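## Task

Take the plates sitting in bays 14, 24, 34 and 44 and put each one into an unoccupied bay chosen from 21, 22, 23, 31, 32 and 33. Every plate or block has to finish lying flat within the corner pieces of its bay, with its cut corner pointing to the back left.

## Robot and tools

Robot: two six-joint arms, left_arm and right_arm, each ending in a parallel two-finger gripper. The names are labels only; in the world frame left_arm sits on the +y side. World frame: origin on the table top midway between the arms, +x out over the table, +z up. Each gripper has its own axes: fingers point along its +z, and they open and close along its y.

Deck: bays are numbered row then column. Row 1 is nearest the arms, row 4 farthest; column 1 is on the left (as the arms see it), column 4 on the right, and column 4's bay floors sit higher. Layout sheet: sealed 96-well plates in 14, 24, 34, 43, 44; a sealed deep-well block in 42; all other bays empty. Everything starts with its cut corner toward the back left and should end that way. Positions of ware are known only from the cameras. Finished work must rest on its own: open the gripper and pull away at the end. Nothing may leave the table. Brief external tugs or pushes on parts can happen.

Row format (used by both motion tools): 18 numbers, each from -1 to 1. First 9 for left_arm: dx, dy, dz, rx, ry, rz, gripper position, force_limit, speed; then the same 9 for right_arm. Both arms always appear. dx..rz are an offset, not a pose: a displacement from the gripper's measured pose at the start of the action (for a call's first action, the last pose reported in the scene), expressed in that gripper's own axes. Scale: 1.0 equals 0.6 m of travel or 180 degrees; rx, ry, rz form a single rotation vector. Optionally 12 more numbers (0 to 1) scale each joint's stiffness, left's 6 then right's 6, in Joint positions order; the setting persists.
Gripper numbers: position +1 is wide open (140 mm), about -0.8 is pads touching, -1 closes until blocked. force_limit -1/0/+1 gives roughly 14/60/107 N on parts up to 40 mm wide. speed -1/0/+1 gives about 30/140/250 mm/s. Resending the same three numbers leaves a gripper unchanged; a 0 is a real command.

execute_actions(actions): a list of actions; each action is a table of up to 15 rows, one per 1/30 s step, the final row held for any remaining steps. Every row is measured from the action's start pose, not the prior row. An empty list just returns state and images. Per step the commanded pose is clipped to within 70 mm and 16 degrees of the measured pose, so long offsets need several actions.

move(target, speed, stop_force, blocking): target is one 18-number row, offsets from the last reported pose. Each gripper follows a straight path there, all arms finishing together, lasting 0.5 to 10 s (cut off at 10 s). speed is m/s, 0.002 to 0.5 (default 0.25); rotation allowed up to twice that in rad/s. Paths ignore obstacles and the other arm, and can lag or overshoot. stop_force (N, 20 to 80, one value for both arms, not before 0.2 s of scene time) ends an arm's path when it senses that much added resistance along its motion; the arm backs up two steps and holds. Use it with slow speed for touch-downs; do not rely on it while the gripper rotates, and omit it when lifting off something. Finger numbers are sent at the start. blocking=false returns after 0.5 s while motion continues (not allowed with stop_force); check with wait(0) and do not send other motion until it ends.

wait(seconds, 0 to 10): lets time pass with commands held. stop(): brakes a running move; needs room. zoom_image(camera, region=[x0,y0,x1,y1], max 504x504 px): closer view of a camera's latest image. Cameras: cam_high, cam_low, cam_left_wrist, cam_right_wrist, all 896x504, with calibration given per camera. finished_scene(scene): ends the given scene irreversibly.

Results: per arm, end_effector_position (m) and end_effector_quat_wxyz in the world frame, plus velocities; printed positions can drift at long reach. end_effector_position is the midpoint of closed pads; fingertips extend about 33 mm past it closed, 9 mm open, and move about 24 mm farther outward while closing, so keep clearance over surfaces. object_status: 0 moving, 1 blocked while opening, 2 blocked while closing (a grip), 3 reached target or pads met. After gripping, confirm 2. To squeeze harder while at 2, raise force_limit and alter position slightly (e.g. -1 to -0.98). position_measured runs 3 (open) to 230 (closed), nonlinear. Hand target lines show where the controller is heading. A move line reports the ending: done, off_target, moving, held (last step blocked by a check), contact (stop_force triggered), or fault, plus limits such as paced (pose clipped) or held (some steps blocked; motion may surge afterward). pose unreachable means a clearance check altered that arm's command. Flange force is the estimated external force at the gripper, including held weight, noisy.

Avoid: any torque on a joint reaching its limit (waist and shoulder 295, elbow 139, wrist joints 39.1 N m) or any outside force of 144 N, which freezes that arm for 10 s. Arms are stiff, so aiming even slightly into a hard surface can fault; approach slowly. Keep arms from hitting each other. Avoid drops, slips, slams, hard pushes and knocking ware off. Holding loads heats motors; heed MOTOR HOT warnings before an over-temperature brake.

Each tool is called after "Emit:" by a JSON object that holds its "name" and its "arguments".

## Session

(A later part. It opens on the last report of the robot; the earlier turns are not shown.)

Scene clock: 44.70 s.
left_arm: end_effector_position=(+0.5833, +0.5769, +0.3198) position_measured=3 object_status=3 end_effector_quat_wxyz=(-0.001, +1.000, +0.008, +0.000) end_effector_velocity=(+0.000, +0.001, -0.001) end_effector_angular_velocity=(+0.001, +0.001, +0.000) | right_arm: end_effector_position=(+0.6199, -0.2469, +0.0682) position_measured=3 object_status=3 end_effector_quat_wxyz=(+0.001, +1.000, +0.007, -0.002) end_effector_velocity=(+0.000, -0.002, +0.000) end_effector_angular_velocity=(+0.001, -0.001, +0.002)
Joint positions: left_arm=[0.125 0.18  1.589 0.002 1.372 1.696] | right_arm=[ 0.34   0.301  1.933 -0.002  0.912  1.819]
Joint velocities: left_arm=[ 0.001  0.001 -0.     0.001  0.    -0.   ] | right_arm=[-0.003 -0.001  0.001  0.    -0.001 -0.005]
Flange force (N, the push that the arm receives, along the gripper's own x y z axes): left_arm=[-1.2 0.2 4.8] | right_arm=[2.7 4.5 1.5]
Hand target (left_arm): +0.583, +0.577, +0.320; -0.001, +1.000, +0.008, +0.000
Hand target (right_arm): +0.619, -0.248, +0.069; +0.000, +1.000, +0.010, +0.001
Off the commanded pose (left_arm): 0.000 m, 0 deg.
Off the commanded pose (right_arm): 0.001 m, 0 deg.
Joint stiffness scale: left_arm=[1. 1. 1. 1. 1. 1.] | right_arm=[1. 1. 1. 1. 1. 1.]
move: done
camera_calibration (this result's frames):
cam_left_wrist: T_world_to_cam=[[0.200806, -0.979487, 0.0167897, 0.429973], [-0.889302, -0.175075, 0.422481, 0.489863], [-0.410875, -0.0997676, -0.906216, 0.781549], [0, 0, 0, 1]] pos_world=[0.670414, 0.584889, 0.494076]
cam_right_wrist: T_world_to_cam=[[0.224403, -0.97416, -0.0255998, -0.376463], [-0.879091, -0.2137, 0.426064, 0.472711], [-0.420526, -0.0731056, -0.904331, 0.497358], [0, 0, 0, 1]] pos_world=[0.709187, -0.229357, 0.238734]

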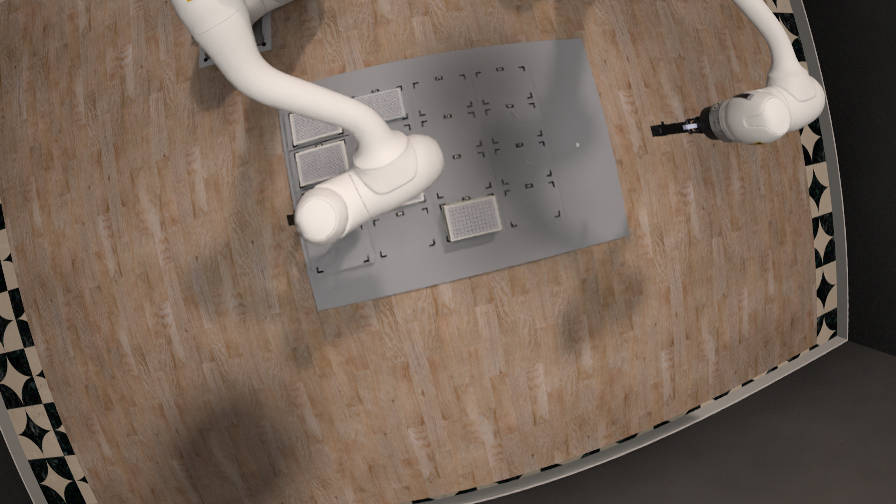

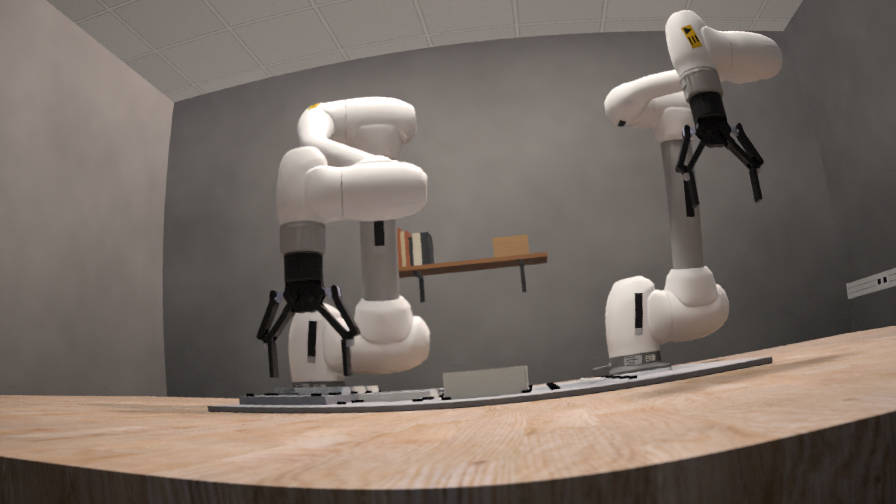

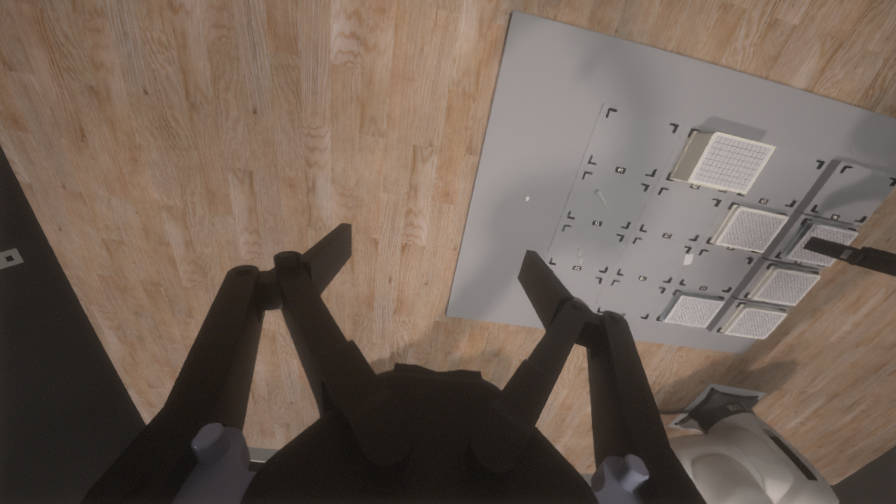

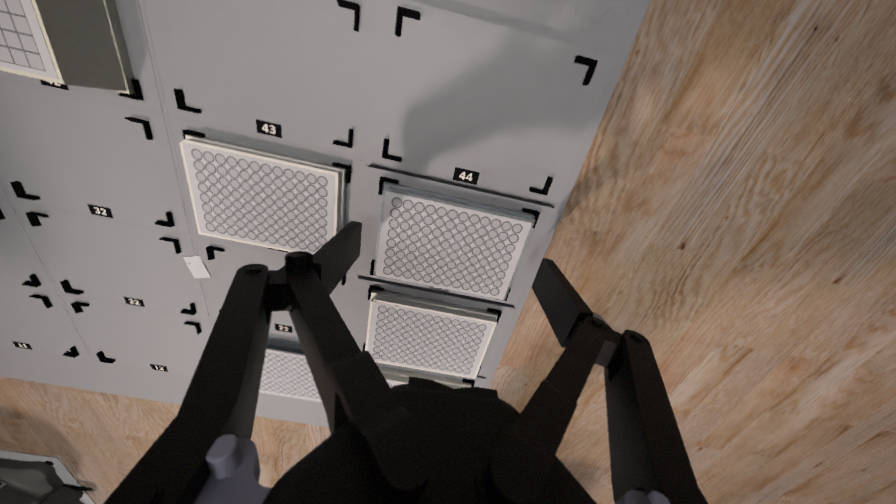

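Transparent plate. Descend to ~0.045.

Emit:
{"name": "move", "arguments": {"target": [0,0,0,0,0,0,1,0,0,-0.003,0,0.047,0,0,0,1,0.2,-0.5], "speed": 0.05}}

Emit:
{"name": "move", "arguments": {"target": [0,0,0,0,0,0,1,0,0,0,0,0,0,0,0,-1,0.2,-0.7]}}

Emit:
{"name": "zoom_image", "arguments": {"camera": "cam_right_wrist", "region": [314,120,594,340]}}

Scene clock: 49.33 s.
left_arm: end_effector_position=(+0.5833, +0.5769, +0.3198) position_measured=3 object_status=3 end_effector_quat_wxyz=(-0.001, +1.000, +0.008, +0.000) end_effector_velocity=(-0.001, +0.001, +0.001) end_effector_angular_velocity=(+0.002, -0.000, +0.001) | right_arm: end_effector_position=(+0.6200, -0.2471, +0.0449) position_measured=3 object_status=3 end_effector_quat_wxyz=(+0.001, +1.000, +0.008, +0.000) end_effector_velocity=(+0.001, +0.001, -0.001) end_effector_angular_velocity=(+0.001, -0.003, +0.001)
Joint positions: left_arm=[0.125 0.18  1.589 0.002 1.372 1.696] | right_arm=[ 0.34   0.325  1.952 -0.002  0.864  1.819]
Joint velocities: left_arm=[ 0.    -0.001  0.001  0.002  0.    -0.001] | right_arm=[ 0.001  0.002  0.     0.001 -0.005 -0.   ]
Flange force (N, the push that the arm receives, along the gripper's own x y z axes): left_arm=[-0.5 0.3 4.7] | right_arm=[1.0 6.7 3.7]
Hand target (left_arm): +0.583, +0.577, +0.320; -0.001, +1.000, +0.008, +0.000
Hand target (right_arm): +0.618, -0.247, +0.040; +0.001, +1.000, +0.007, -0.002
Off the commanded pose (left_arm): 0.000 m, 0 deg.
Off the commanded pose (right_arm): 0.005 m, 0 deg.
Joint stiffness scale: left_arm=[1. 1. 1. 1. 1. 1.] | right_arm=[1. 1. 1. 1. 1. 1.]
move: off_target (right_arm)
camera_calibration (this result's frames):
cam_left_wrist: T_world_to_cam=[[0.200806, -0.979487, 0.0167897, 0.429973], [-0.889303, -0.175075, 0.422481, 0.489863], [-0.410875, -0.0997676, -0.906216, 0.781549], [0, 0, 0, 1]] pos_world=[0.670414, 0.584889, 0.494076]
cam_right_wrist: T_world_to_cam=[[0.224821, -0.974059, -0.025789, -0.377472], [-0.880626, -0.214442, 0.422507, 0.483601], [-0.417077, -0.0722779, -0.905993, 0.47439], [0, 0, 0, 1]] pos_world=[0.708592, -0.229688, 0.215734]

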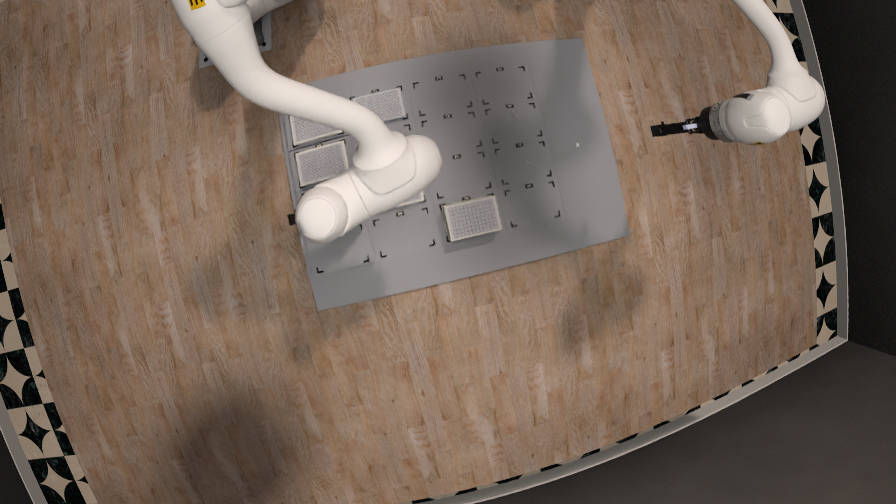

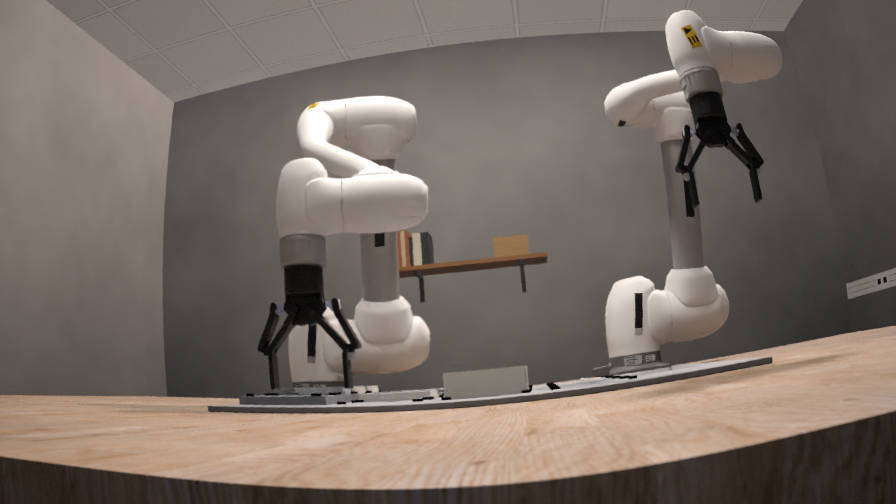

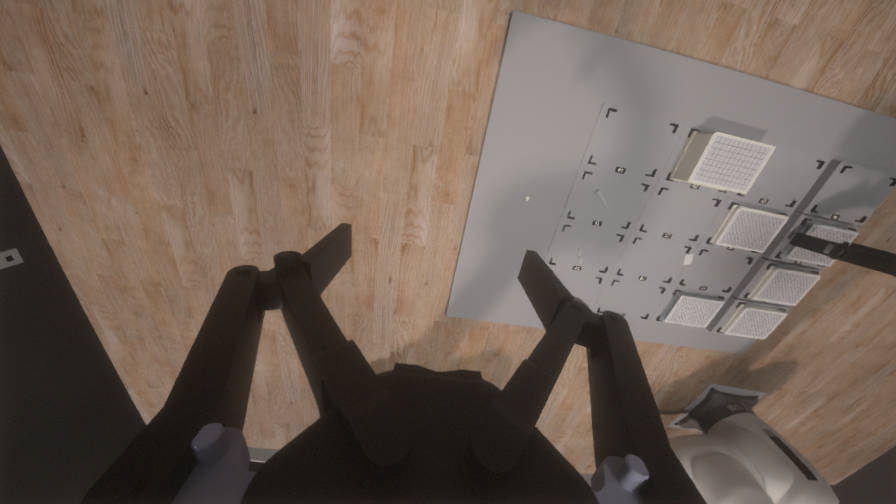

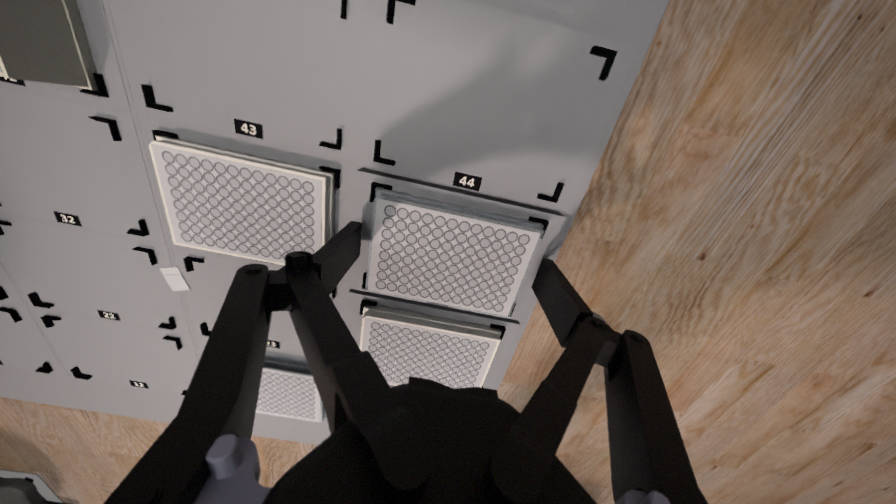

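Scene clock: 49.93 s.
left_arm: end_effector_position=(+0.5833, +0.5769, +0.3198) position_measured=3 object_status=3 end_effector_quat_wxyz=(-0.001, +1.000, +0.008, +0.000) end_effector_velocity=(+0.000, -0.000, +0.001) end_effector_angular_velocity=(+0.000, -0.003, +0.000) | right_arm: end_effector_position=(+0.6203, -0.2469, +0.0458) position_measured=40 object_status=2 end_effector_quat_wxyz=(+0.000, +1.000, +0.007, +0.001) end_effector_velocity=(-0.000, -0.001, -0.000) end_effector_angular_velocity=(-0.000, +0.001, -0.001)
Joint positions: left_arm=[0.125 0.18  1.589 0.002 1.372 1.696] | right_arm=[ 0.34   0.324  1.951 -0.001  0.865  1.819]
Joint velocities: left_arm=[-0.    -0.002 -0.    -0.    -0.001 -0.   ] | right_arm=[-0.001 -0.     0.001 -0.     0.     0.   ]
Flange force (N, the push that the arm receives, along the gripper's own x y z axes): left_arm=[-0.3 0.9 4.6] | right_arm=[-11.8 4.5 -42.4]
Hand target (left_arm): +0.583, +0.577, +0.320; -0.001, +1.000, +0.008, +0.000
Hand target (right_arm): +0.620, -0.247, +0.045; +0.001, +1.000, +0.008, +0.000
Off the commanded pose (left_arm): 0.000 m, 0 deg.
Off the commanded pose (right_arm): 0.001 m, 0 deg.
Joint stiffness scale: left_arm=[1. 1. 1. 1. 1. 1.] | right_arm=[1. 1. 1. 1. 1. 1.]
move: done
camera_calibration (this result's frames):
cam_left_wrist: T_world_to_cam=[[0.200806, -0.979487, 0.0167898, 0.429973], [-0.889303, -0.175075, 0.422481, 0.489863], [-0.410875, -0.0997677, -0.906216, 0.781549], [0, 0, 0, 1]] pos_world=[0.670414, 0.584889, 0.494076]
cam_right_wrist: T_world_to_cam=[[0.224466, -0.974128, -0.0262688, -0.377055], [-0.880967, -0.214375, 0.42183, 0.483765], [-0.416548, -0.0715446, -0.906294, 0.475277], [0, 0, 0, 1]] pos_world=[0.708793, -0.229589, 0.216769]

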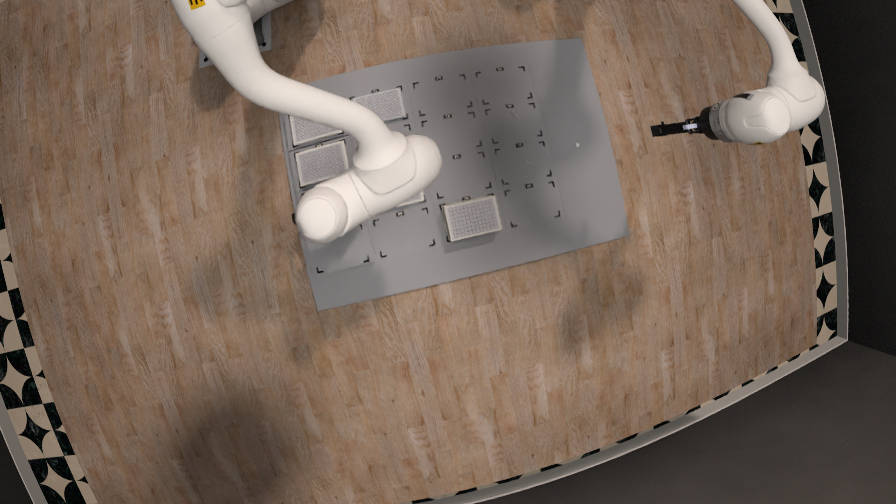

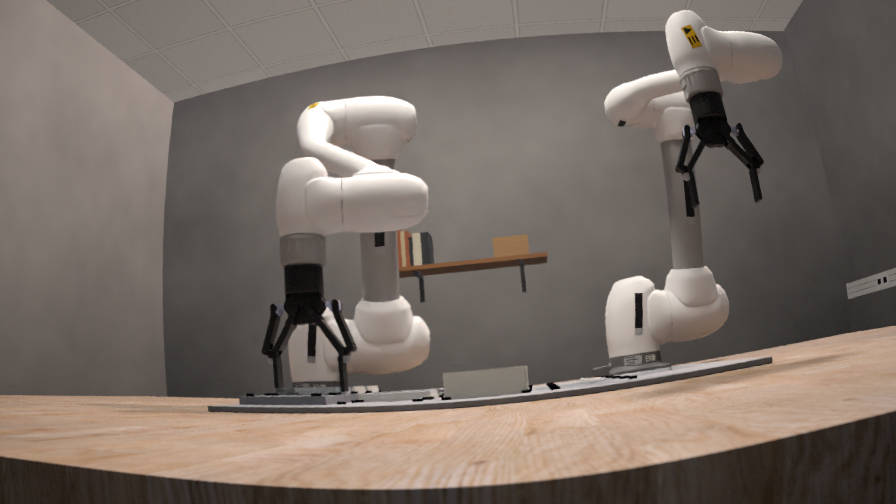

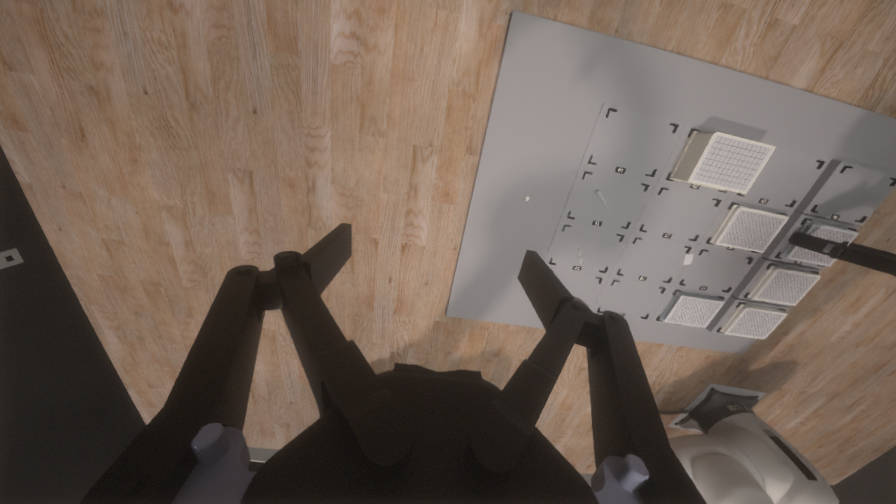

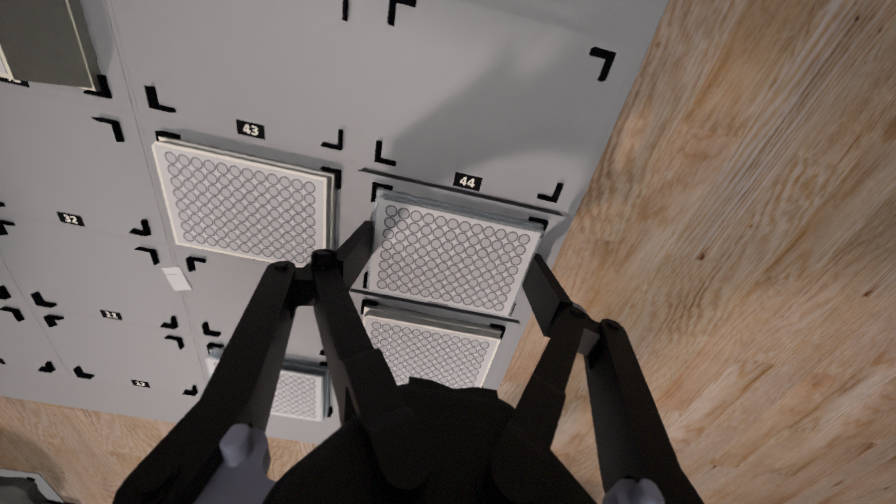

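Region (314, 120, 594, 340) of cam_right_wrist's 896x504 image, scaled by 1.800, with more detail than that image has; it fills the top 396 rows of this view, and the rest is white.

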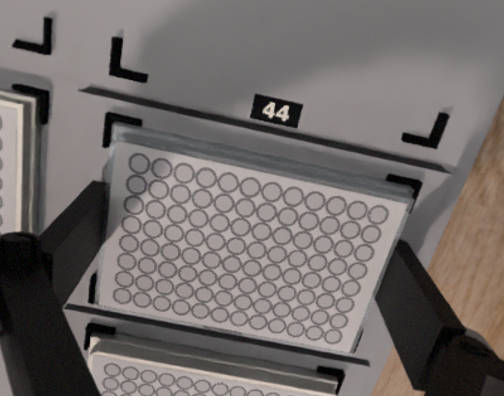

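Emit:
{"name": "move", "arguments": {"target": [0,0,0,0,0,0,1,0,0,0.002,0,-0.04,0,0,0,-1,0.2,-0.7], "speed": 0.03}}

Emit:
{"name": "zoom_image", "arguments": {"camera": "cam_right_wrist", "region": [314,120,594,340]}}

Scene clock: 54.37 s.
left_arm: end_effector_position=(+0.5833, +0.5769, +0.3198) position_measured=3 object_status=3 end_effector_quat_wxyz=(-0.001, +1.000, +0.008, +0.000) end_effector_velocity=(+0.000, -0.001, -0.001) end_effector_angular_velocity=(-0.003, +0.002, +0.001) | right_arm: end_effector_position=(+0.6197, -0.2470, +0.0649) position_measured=41 object_status=2 end_effector_quat_wxyz=(+0.001, +1.000, +0.007, -0.001) end_effector_velocity=(+0.000, -0.000, +0.002) end_effector_angular_velocity=(-0.000, +0.001, -0.001)
Joint positions: left_arm=[0.125 0.18  1.589 0.002 1.372 1.696] | right_arm=[ 0.34   0.304  1.936 -0.001  0.905  1.819]
Joint velocities: left_arm=[ 0.     0.001  0.    -0.002  0.    -0.   ] | right_arm=[-0.001 -0.002 -0.002  0.     0.005  0.   ]
Flange force (N, the push that the arm receives, along the gripper's own x y z axes): left_arm=[-1.3 0.7 5.3] | right_arm=[7.9 4.1 5.1]
Hand target (left_arm): +0.583, +0.577, +0.320; -0.001, +1.000, +0.008, +0.000
Hand target (right_arm): +0.621, -0.247, +0.070; +0.000, +1.000, +0.007, +0.001
Off the commanded pose (left_arm): 0.000 m, 0 deg.
Off the commanded pose (right_arm): 0.005 m, 0 deg.
Joint stiffness scale: left_arm=[1. 1. 1. 1. 1. 1.] | right_arm=[1. 1. 1. 1. 1. 1.]
move: off_target (right_arm)
camera_calibration (this result's frames):
cam_left_wrist: T_world_to_cam=[[0.200806, -0.979487, 0.0167898, 0.429973], [-0.889302, -0.175075, 0.422481, 0.489863], [-0.410875, -0.0997678, -0.906216, 0.781549], [0, 0, 0, 1]] pos_world=[0.670414, 0.584889, 0.494076]
cam_right_wrist: T_world_to_cam=[[0.224288, -0.974172, -0.026164, -0.376469], [-0.879365, -0.213886, 0.425407, 0.474093], [-0.420015, -0.0724061, -0.904624, 0.494149], [0, 0, 0, 1]] pos_world=[0.708889, -0.229565, 0.235487]

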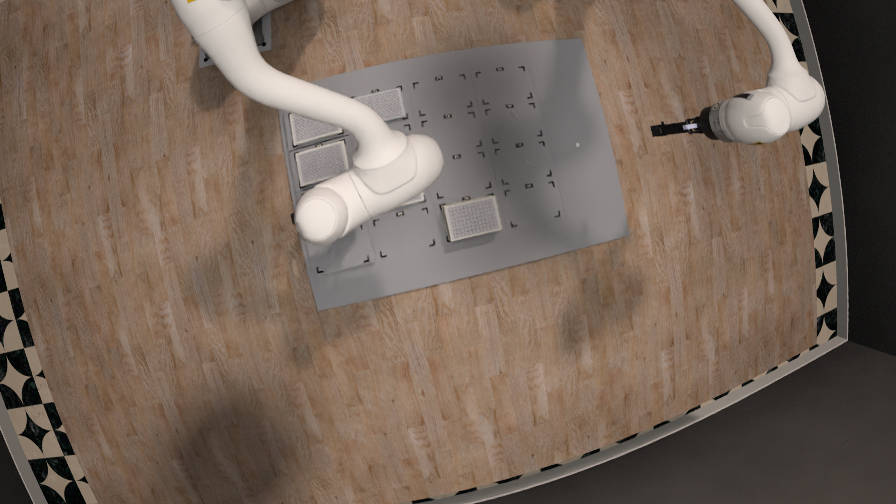

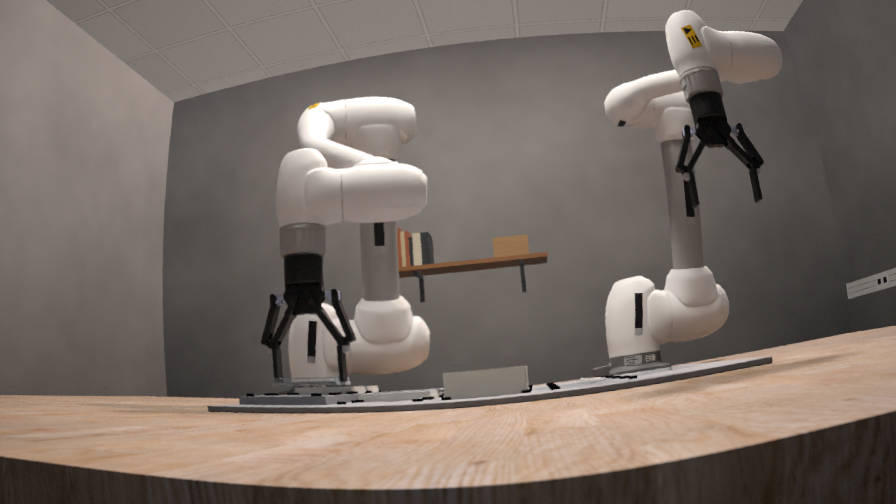

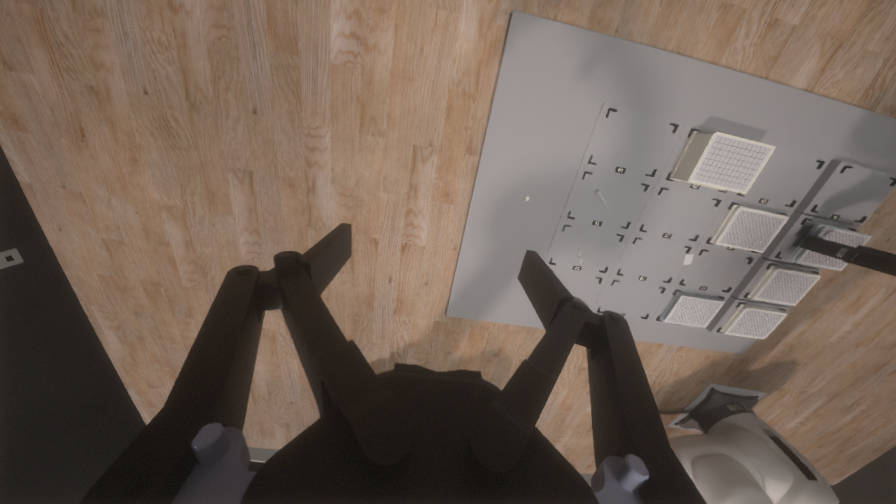

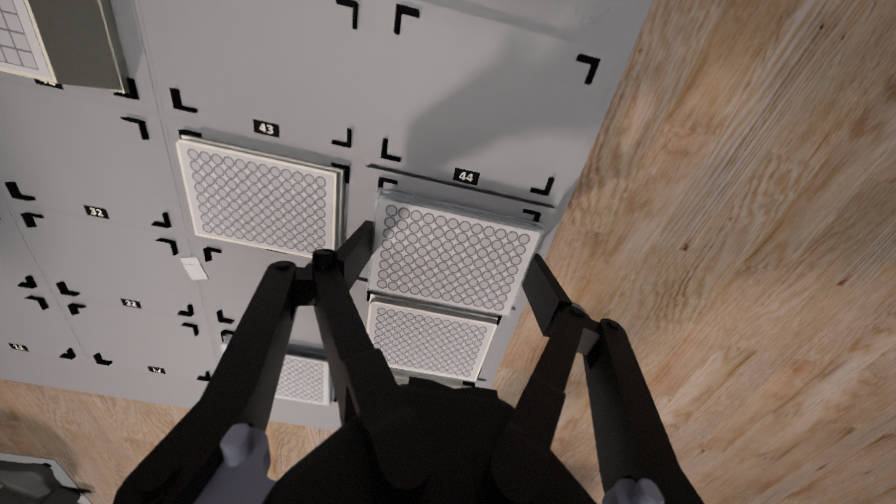

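Region (314, 120, 594, 340) of cam_right_wrist's 896x504 image, scaled by 1.800, with more detail than that image has; it fills the top 396 rows of this view, and the rest is white.

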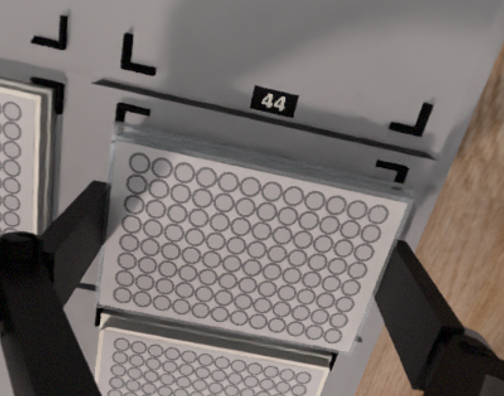

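Emit:
{"name": "move", "arguments": {"target": [0,0,0,0,0,0,1,0,0,0.004,-0.5475,0,0,0,0.002,-1,0.2,-0.7], "speed": 0.3}}

Scene clock: 60.10 s.
left_arm: end_effector_position=(+0.5833, +0.5769, +0.3198) position_measured=3 object_status=3 end_effector_quat_wxyz=(-0.001, +1.000, +0.008, +0.000) end_effector_velocity=(+0.000, +0.000, -0.001) end_effector_angular_velocity=(+0.000, +0.003, -0.001) | right_arm: end_effector_position=(+0.6178, +0.0806, +0.0659) position_measured=41 object_status=2 end_effector_quat_wxyz=(-0.002, +1.000, +0.007, +0.001) end_effector_velocity=(+0.000, +0.002, -0.000) end_effector_angular_velocity=(-0.001, +0.001, -0.003)
Joint positions: left_arm=[0.125 0.18  1.589 0.002 1.372 1.696] | right_arm=[0.757 0.523 1.596 0.002 1.02  2.236]
Joint velocities: left_arm=[0.    0.002 0.    0.001 0.    0.001] | right_arm=[ 0.002  0.003 -0.004  0.     0.003  0.004]
Flange force (N, the push that the arm receives, along the gripper's own x y z axes): left_arm=[0.3 0.8 6.1] | right_arm=[3.9 4.9 2.3]
Hand target (left_arm): +0.583, +0.577, +0.320; -0.001, +1.000, +0.008, +0.000
Hand target (right_arm): +0.618, +0.082, +0.064; +0.000, +1.000, +0.004, -0.001
Off the commanded pose (left_arm): 0.000 m, 0 deg.
Off the commanded pose (right_arm): 0.002 m, 0 deg.
Joint stiffness scale: left_arm=[1. 1. 1. 1. 1. 1.] | right_arm=[1. 1. 1. 1. 1. 1.]
move: done
camera_calibration (this result's frames):
cam_left_wrist: T_world_to_cam=[[0.200806, -0.979487, 0.0167898, 0.429973], [-0.889302, -0.175075, 0.422481, 0.489863], [-0.410875, -0.0997679, -0.906216, 0.781549], [0, 0, 0, 1]] pos_world=[0.670414, 0.584889, 0.494076]
cam_right_wrist: T_world_to_cam=[[0.222891, -0.974389, -0.0297753, -0.0557228], [-0.881202, -0.214448, 0.421302, 0.543455], [-0.416897, -0.0676663, -0.906431, 0.515798], [0, 0, 0, 1]] pos_world=[0.706348, 0.0971494, 0.236918]

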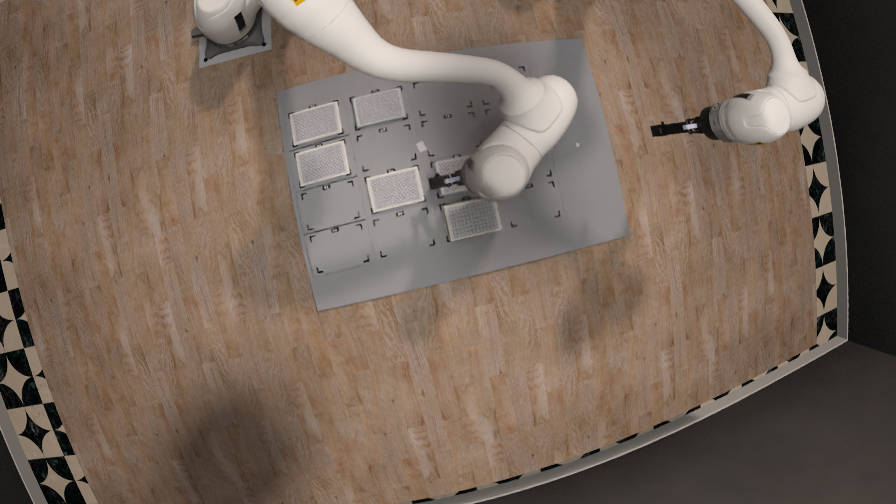

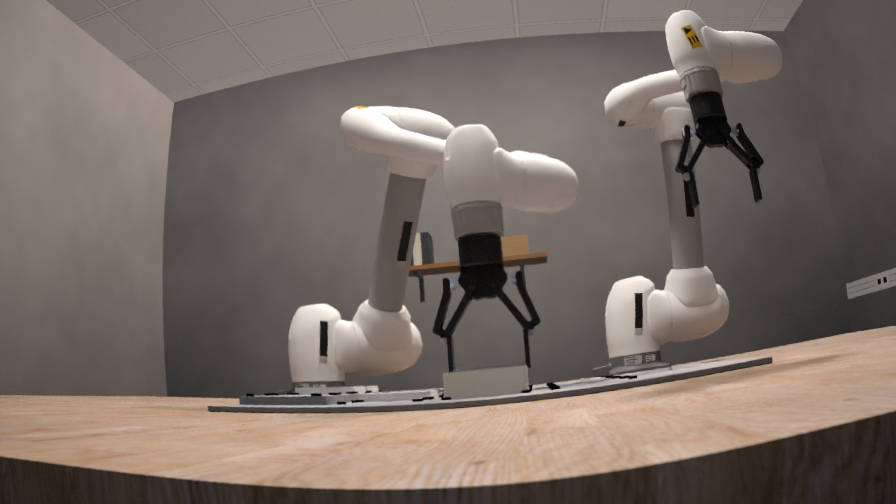

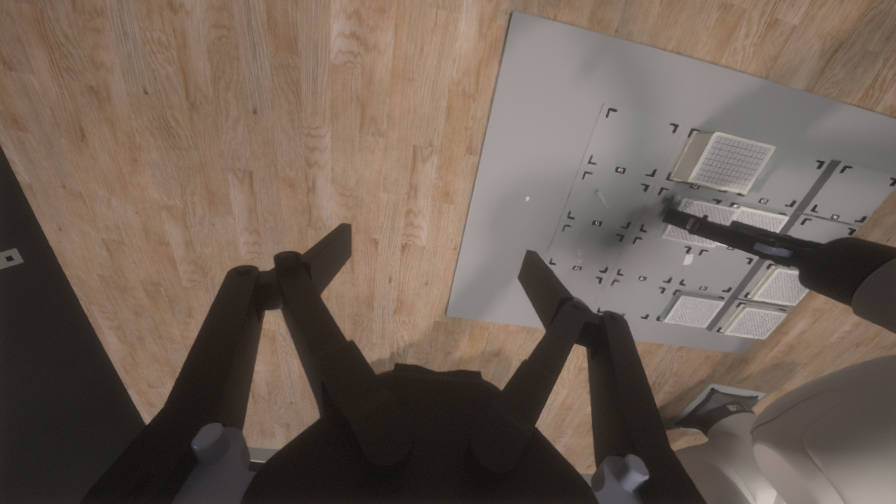

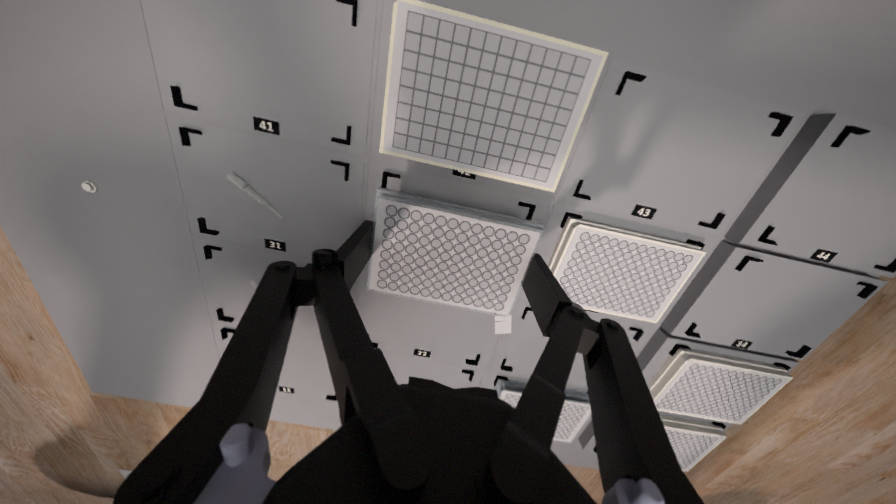

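Emit:
{"name": "move", "arguments": {"target": [0,0,0,0,0,0,1,0,0,0,0,0.052,-0.002,-0.001,0,-1,0.2,-0.7], "speed": 0.05}}

Emit:
{"name": "zoom_image", "arguments": {"camera": "cam_right_wrist", "region": [314,120,594,340]}}

Scene clock: 63.17 s.
left_arm: end_effector_position=(+0.5833, +0.5769, +0.3198) position_measured=3 object_status=3 end_effector_quat_wxyz=(-0.001, +1.000, +0.008, +0.000) end_effector_velocity=(-0.000, +0.000, +0.001) end_effector_angular_velocity=(+0.001, -0.001, -0.000) | right_arm: end_effector_position=(+0.6192, +0.0816, +0.0405) position_measured=41 object_status=2 end_effector_quat_wxyz=(-0.000, +1.000, +0.007, -0.000) end_effector_velocity=(+0.001, +0.000, -0.001) end_effector_angular_velocity=(+0.000, -0.002, +0.000)
Joint positions: left_arm=[0.125 0.18  1.589 0.002 1.372 1.696] | right_arm=[0.757 0.548 1.607 0.001 0.986 2.236]
Joint velocities: left_arm=[ 0.    -0.001  0.     0.001  0.     0.   ] | right_arm=[-0.     0.001  0.    -0.001 -0.003  0.   ]
Flange force (N, the push that the arm receives, along the gripper's own x y z axes): left_arm=[-0.2 0.8 4.7] | right_arm=[3.4 5.8 1.9]
Hand target (left_arm): +0.583, +0.577, +0.320; -0.001, +1.000, +0.008, +0.000
Hand target (right_arm): +0.618, +0.081, +0.035; +0.002, +1.000, +0.007, -0.001
Off the commanded pose (left_arm): 0.000 m, 0 deg.
Off the commanded pose (right_arm): 0.006 m, 0 deg.
Joint stiffness scale: left_arm=[1. 1. 1. 1. 1. 1.] | right_arm=[1. 1. 1. 1. 1. 1.]
move: off_target (right_arm)
camera_calibration (this result's frames):
cam_left_wrist: T_world_to_cam=[[0.200806, -0.979487, 0.0167897, 0.429973], [-0.889302, -0.175075, 0.422481, 0.489863], [-0.410875, -0.0997676, -0.906216, 0.781549], [0, 0, 0, 1]] pos_world=[0.670414, 0.584889, 0.494076]
cam_right_wrist: T_world_to_cam=[[0.223123, -0.974391, -0.0279087, -0.0560612], [-0.880605, -0.21376, 0.422897, 0.555154], [-0.418033, -0.0697816, -0.905748, 0.4942], [0, 0, 0, 1]] pos_world=[0.707971, 0.0985304, 0.211283]

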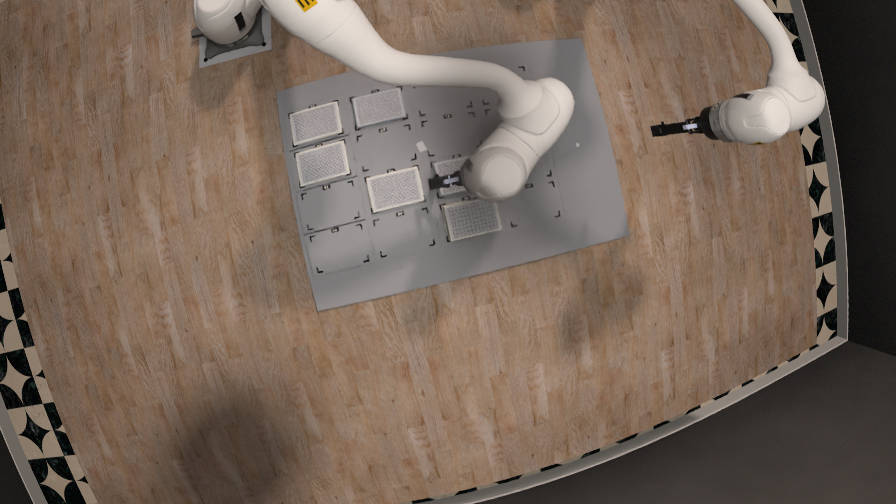

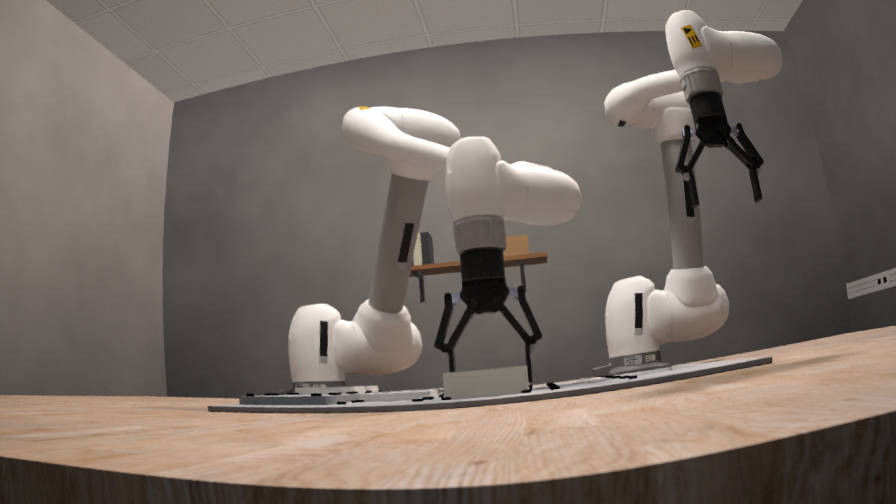

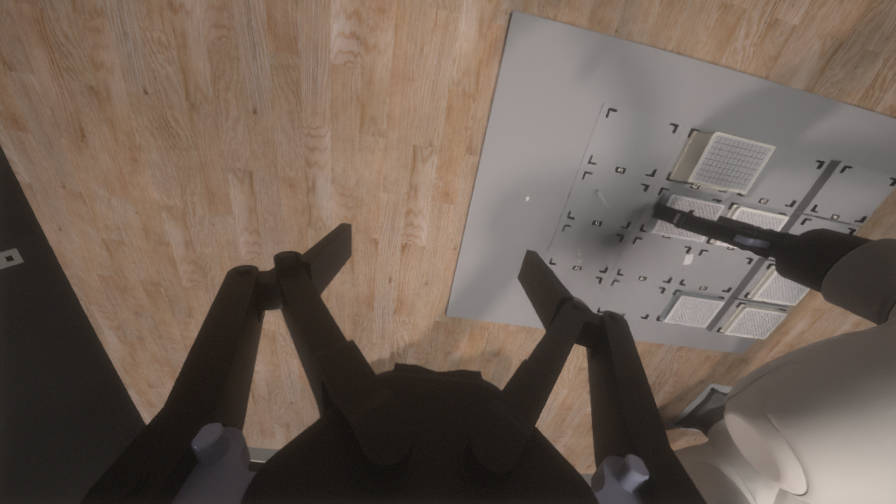

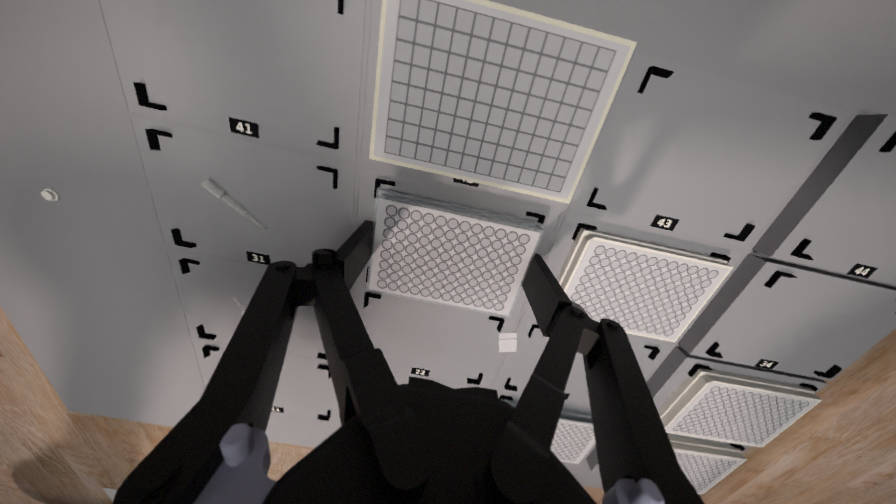

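Region (314, 120, 594, 340) of cam_right_wrist's 896x504 image, scaled by 1.800, with more detail than that image has; it fills the top 396 rows of this view, and the rest is white.

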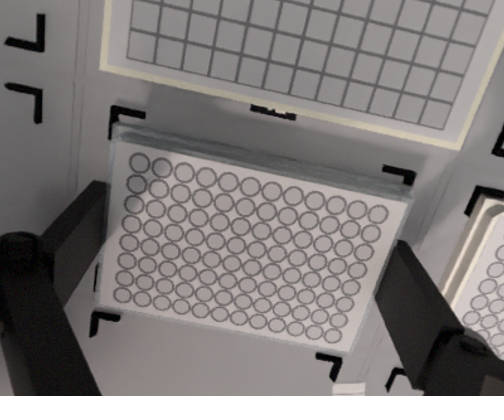

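Good.

Emit:
{"name": "move", "arguments": {"target": [0,0,0,0,0,0,1,0,0,0,0,0.025,0,0,0,-1,0.2,-0.7], "speed": 0.01, "stop_force": 20}}

Emit:
{"name": "zoom_image", "arguments": {"camera": "cam_right_wrist", "region": [314,120,594,340]}}

Scene clock: 66.70 s.
left_arm: end_effector_position=(+0.5833, +0.5769, +0.3198) position_measured=3 object_status=3 end_effector_quat_wxyz=(-0.001, +1.000, +0.008, +0.000) end_effector_velocity=(-0.000, +0.001, +0.001) end_effector_angular_velocity=(+0.002, -0.001, +0.000) | right_arm: end_effector_position=(+0.6204, +0.0826, +0.0321) position_measured=41 object_status=2 end_effector_quat_wxyz=(-0.002, +1.000, +0.007, +0.001) end_effector_velocity=(-0.000, -0.000, -0.000) end_effector_angular_velocity=(+0.000, +0.000, -0.000)
Joint positions: left_arm=[0.125 0.18  1.589 0.002 1.372 1.696] | right_arm=[0.757 0.556 1.612 0.001 0.97  2.236]
Joint velocities: left_arm=[ 0.    -0.001 -0.     0.002 -0.    -0.   ] | right_arm=[-0.  0.  0.  0. -0. -0.]
Flange force (N, the push that the arm receives, along the gripper's own x y z axes): left_arm=[-0.4 0.6 4.6] | right_arm=[2.3 8.5 -8.8]
Hand target (left_arm): +0.583, +0.577, +0.320; -0.001, +1.000, +0.008, +0.000
Hand target (right_arm): +0.619, +0.082, +0.025; -0.000, +1.000, +0.007, -0.000
Off the commanded pose (left_arm): 0.000 m, 0 deg.
Off the commanded pose (right_arm): 0.007 m, 0 deg.
Joint stiffness scale: left_arm=[1. 1. 1. 1. 1. 1.] | right_arm=[1. 1. 1. 1. 1. 1.]
move: off_target (right_arm)
camera_calibration (this result's frames):
cam_left_wrist: T_world_to_cam=[[0.200806, -0.979487, 0.0167897, 0.429973], [-0.889302, -0.175075, 0.422481, 0.489863], [-0.410875, -0.0997677, -0.906216, 0.781549], [0, 0, 0, 1]] pos_world=[0.670414, 0.584889, 0.494076]
cam_right_wrist: T_world_to_cam=[[0.223199, -0.974326, -0.0295002, -0.0556168], [-0.881813, -0.214719, 0.419884, 0.560886], [-0.415438, -0.0677039, -0.907098, 0.485482], [0, 0, 0, 1]] pos_world=[0.708698, 0.099113, 0.203232]

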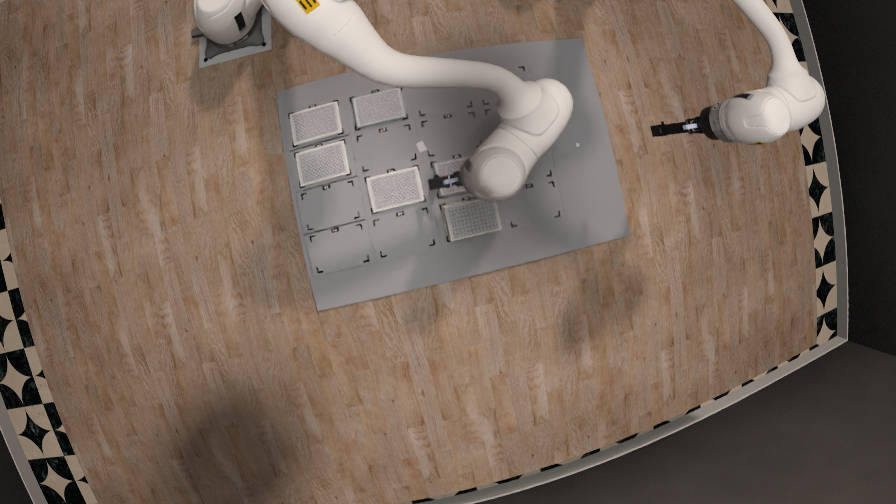

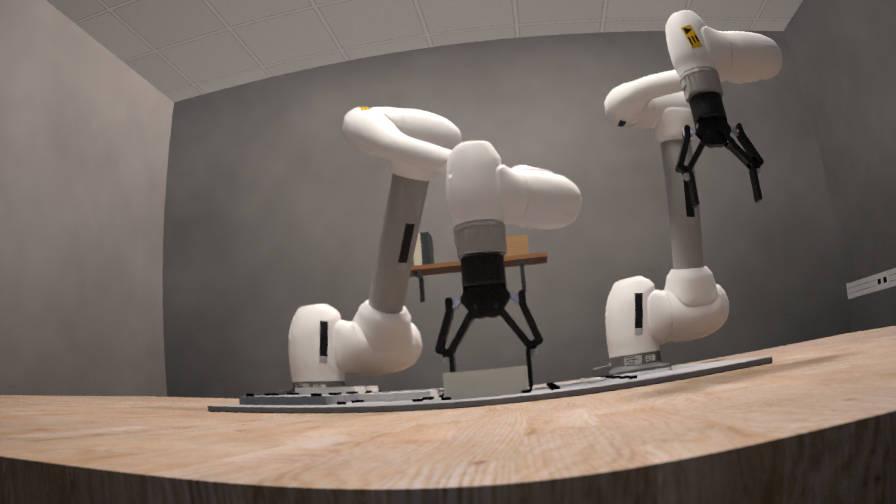

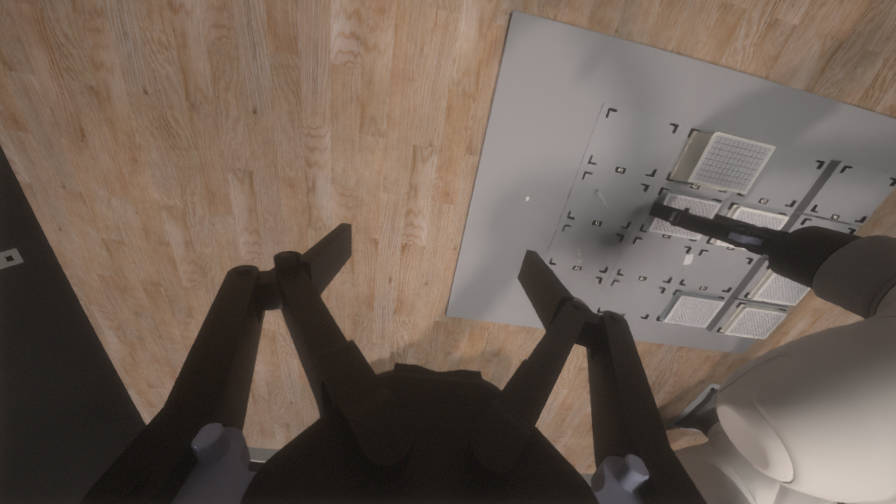

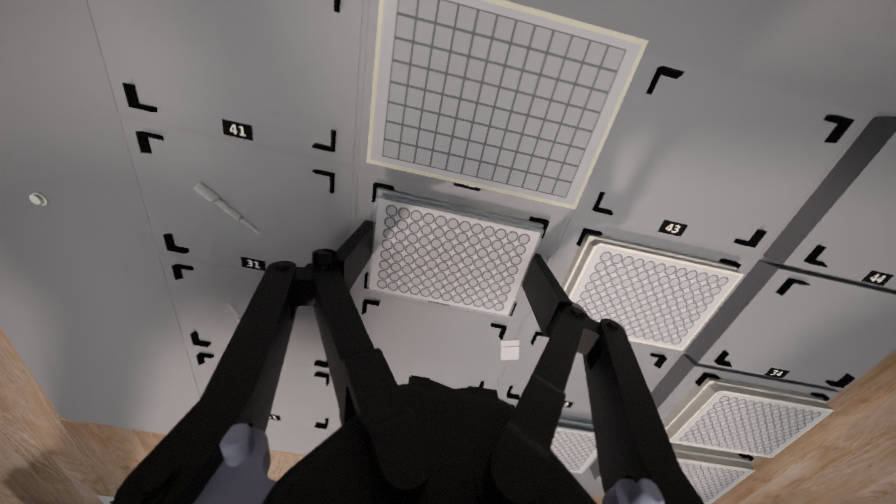

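Region (314, 120, 594, 340) of cam_right_wrist's 896x504 image, scaled by 1.800, with more detail than that image has; it fills the top 396 rows of this view, and the rest is white.

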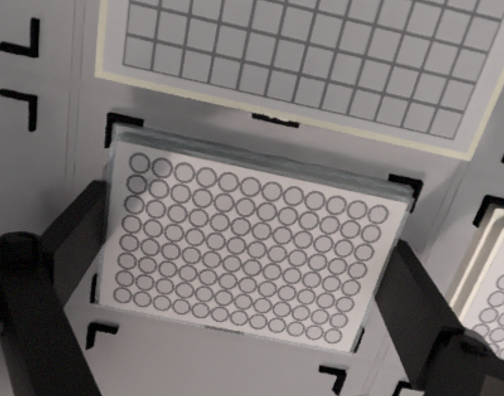

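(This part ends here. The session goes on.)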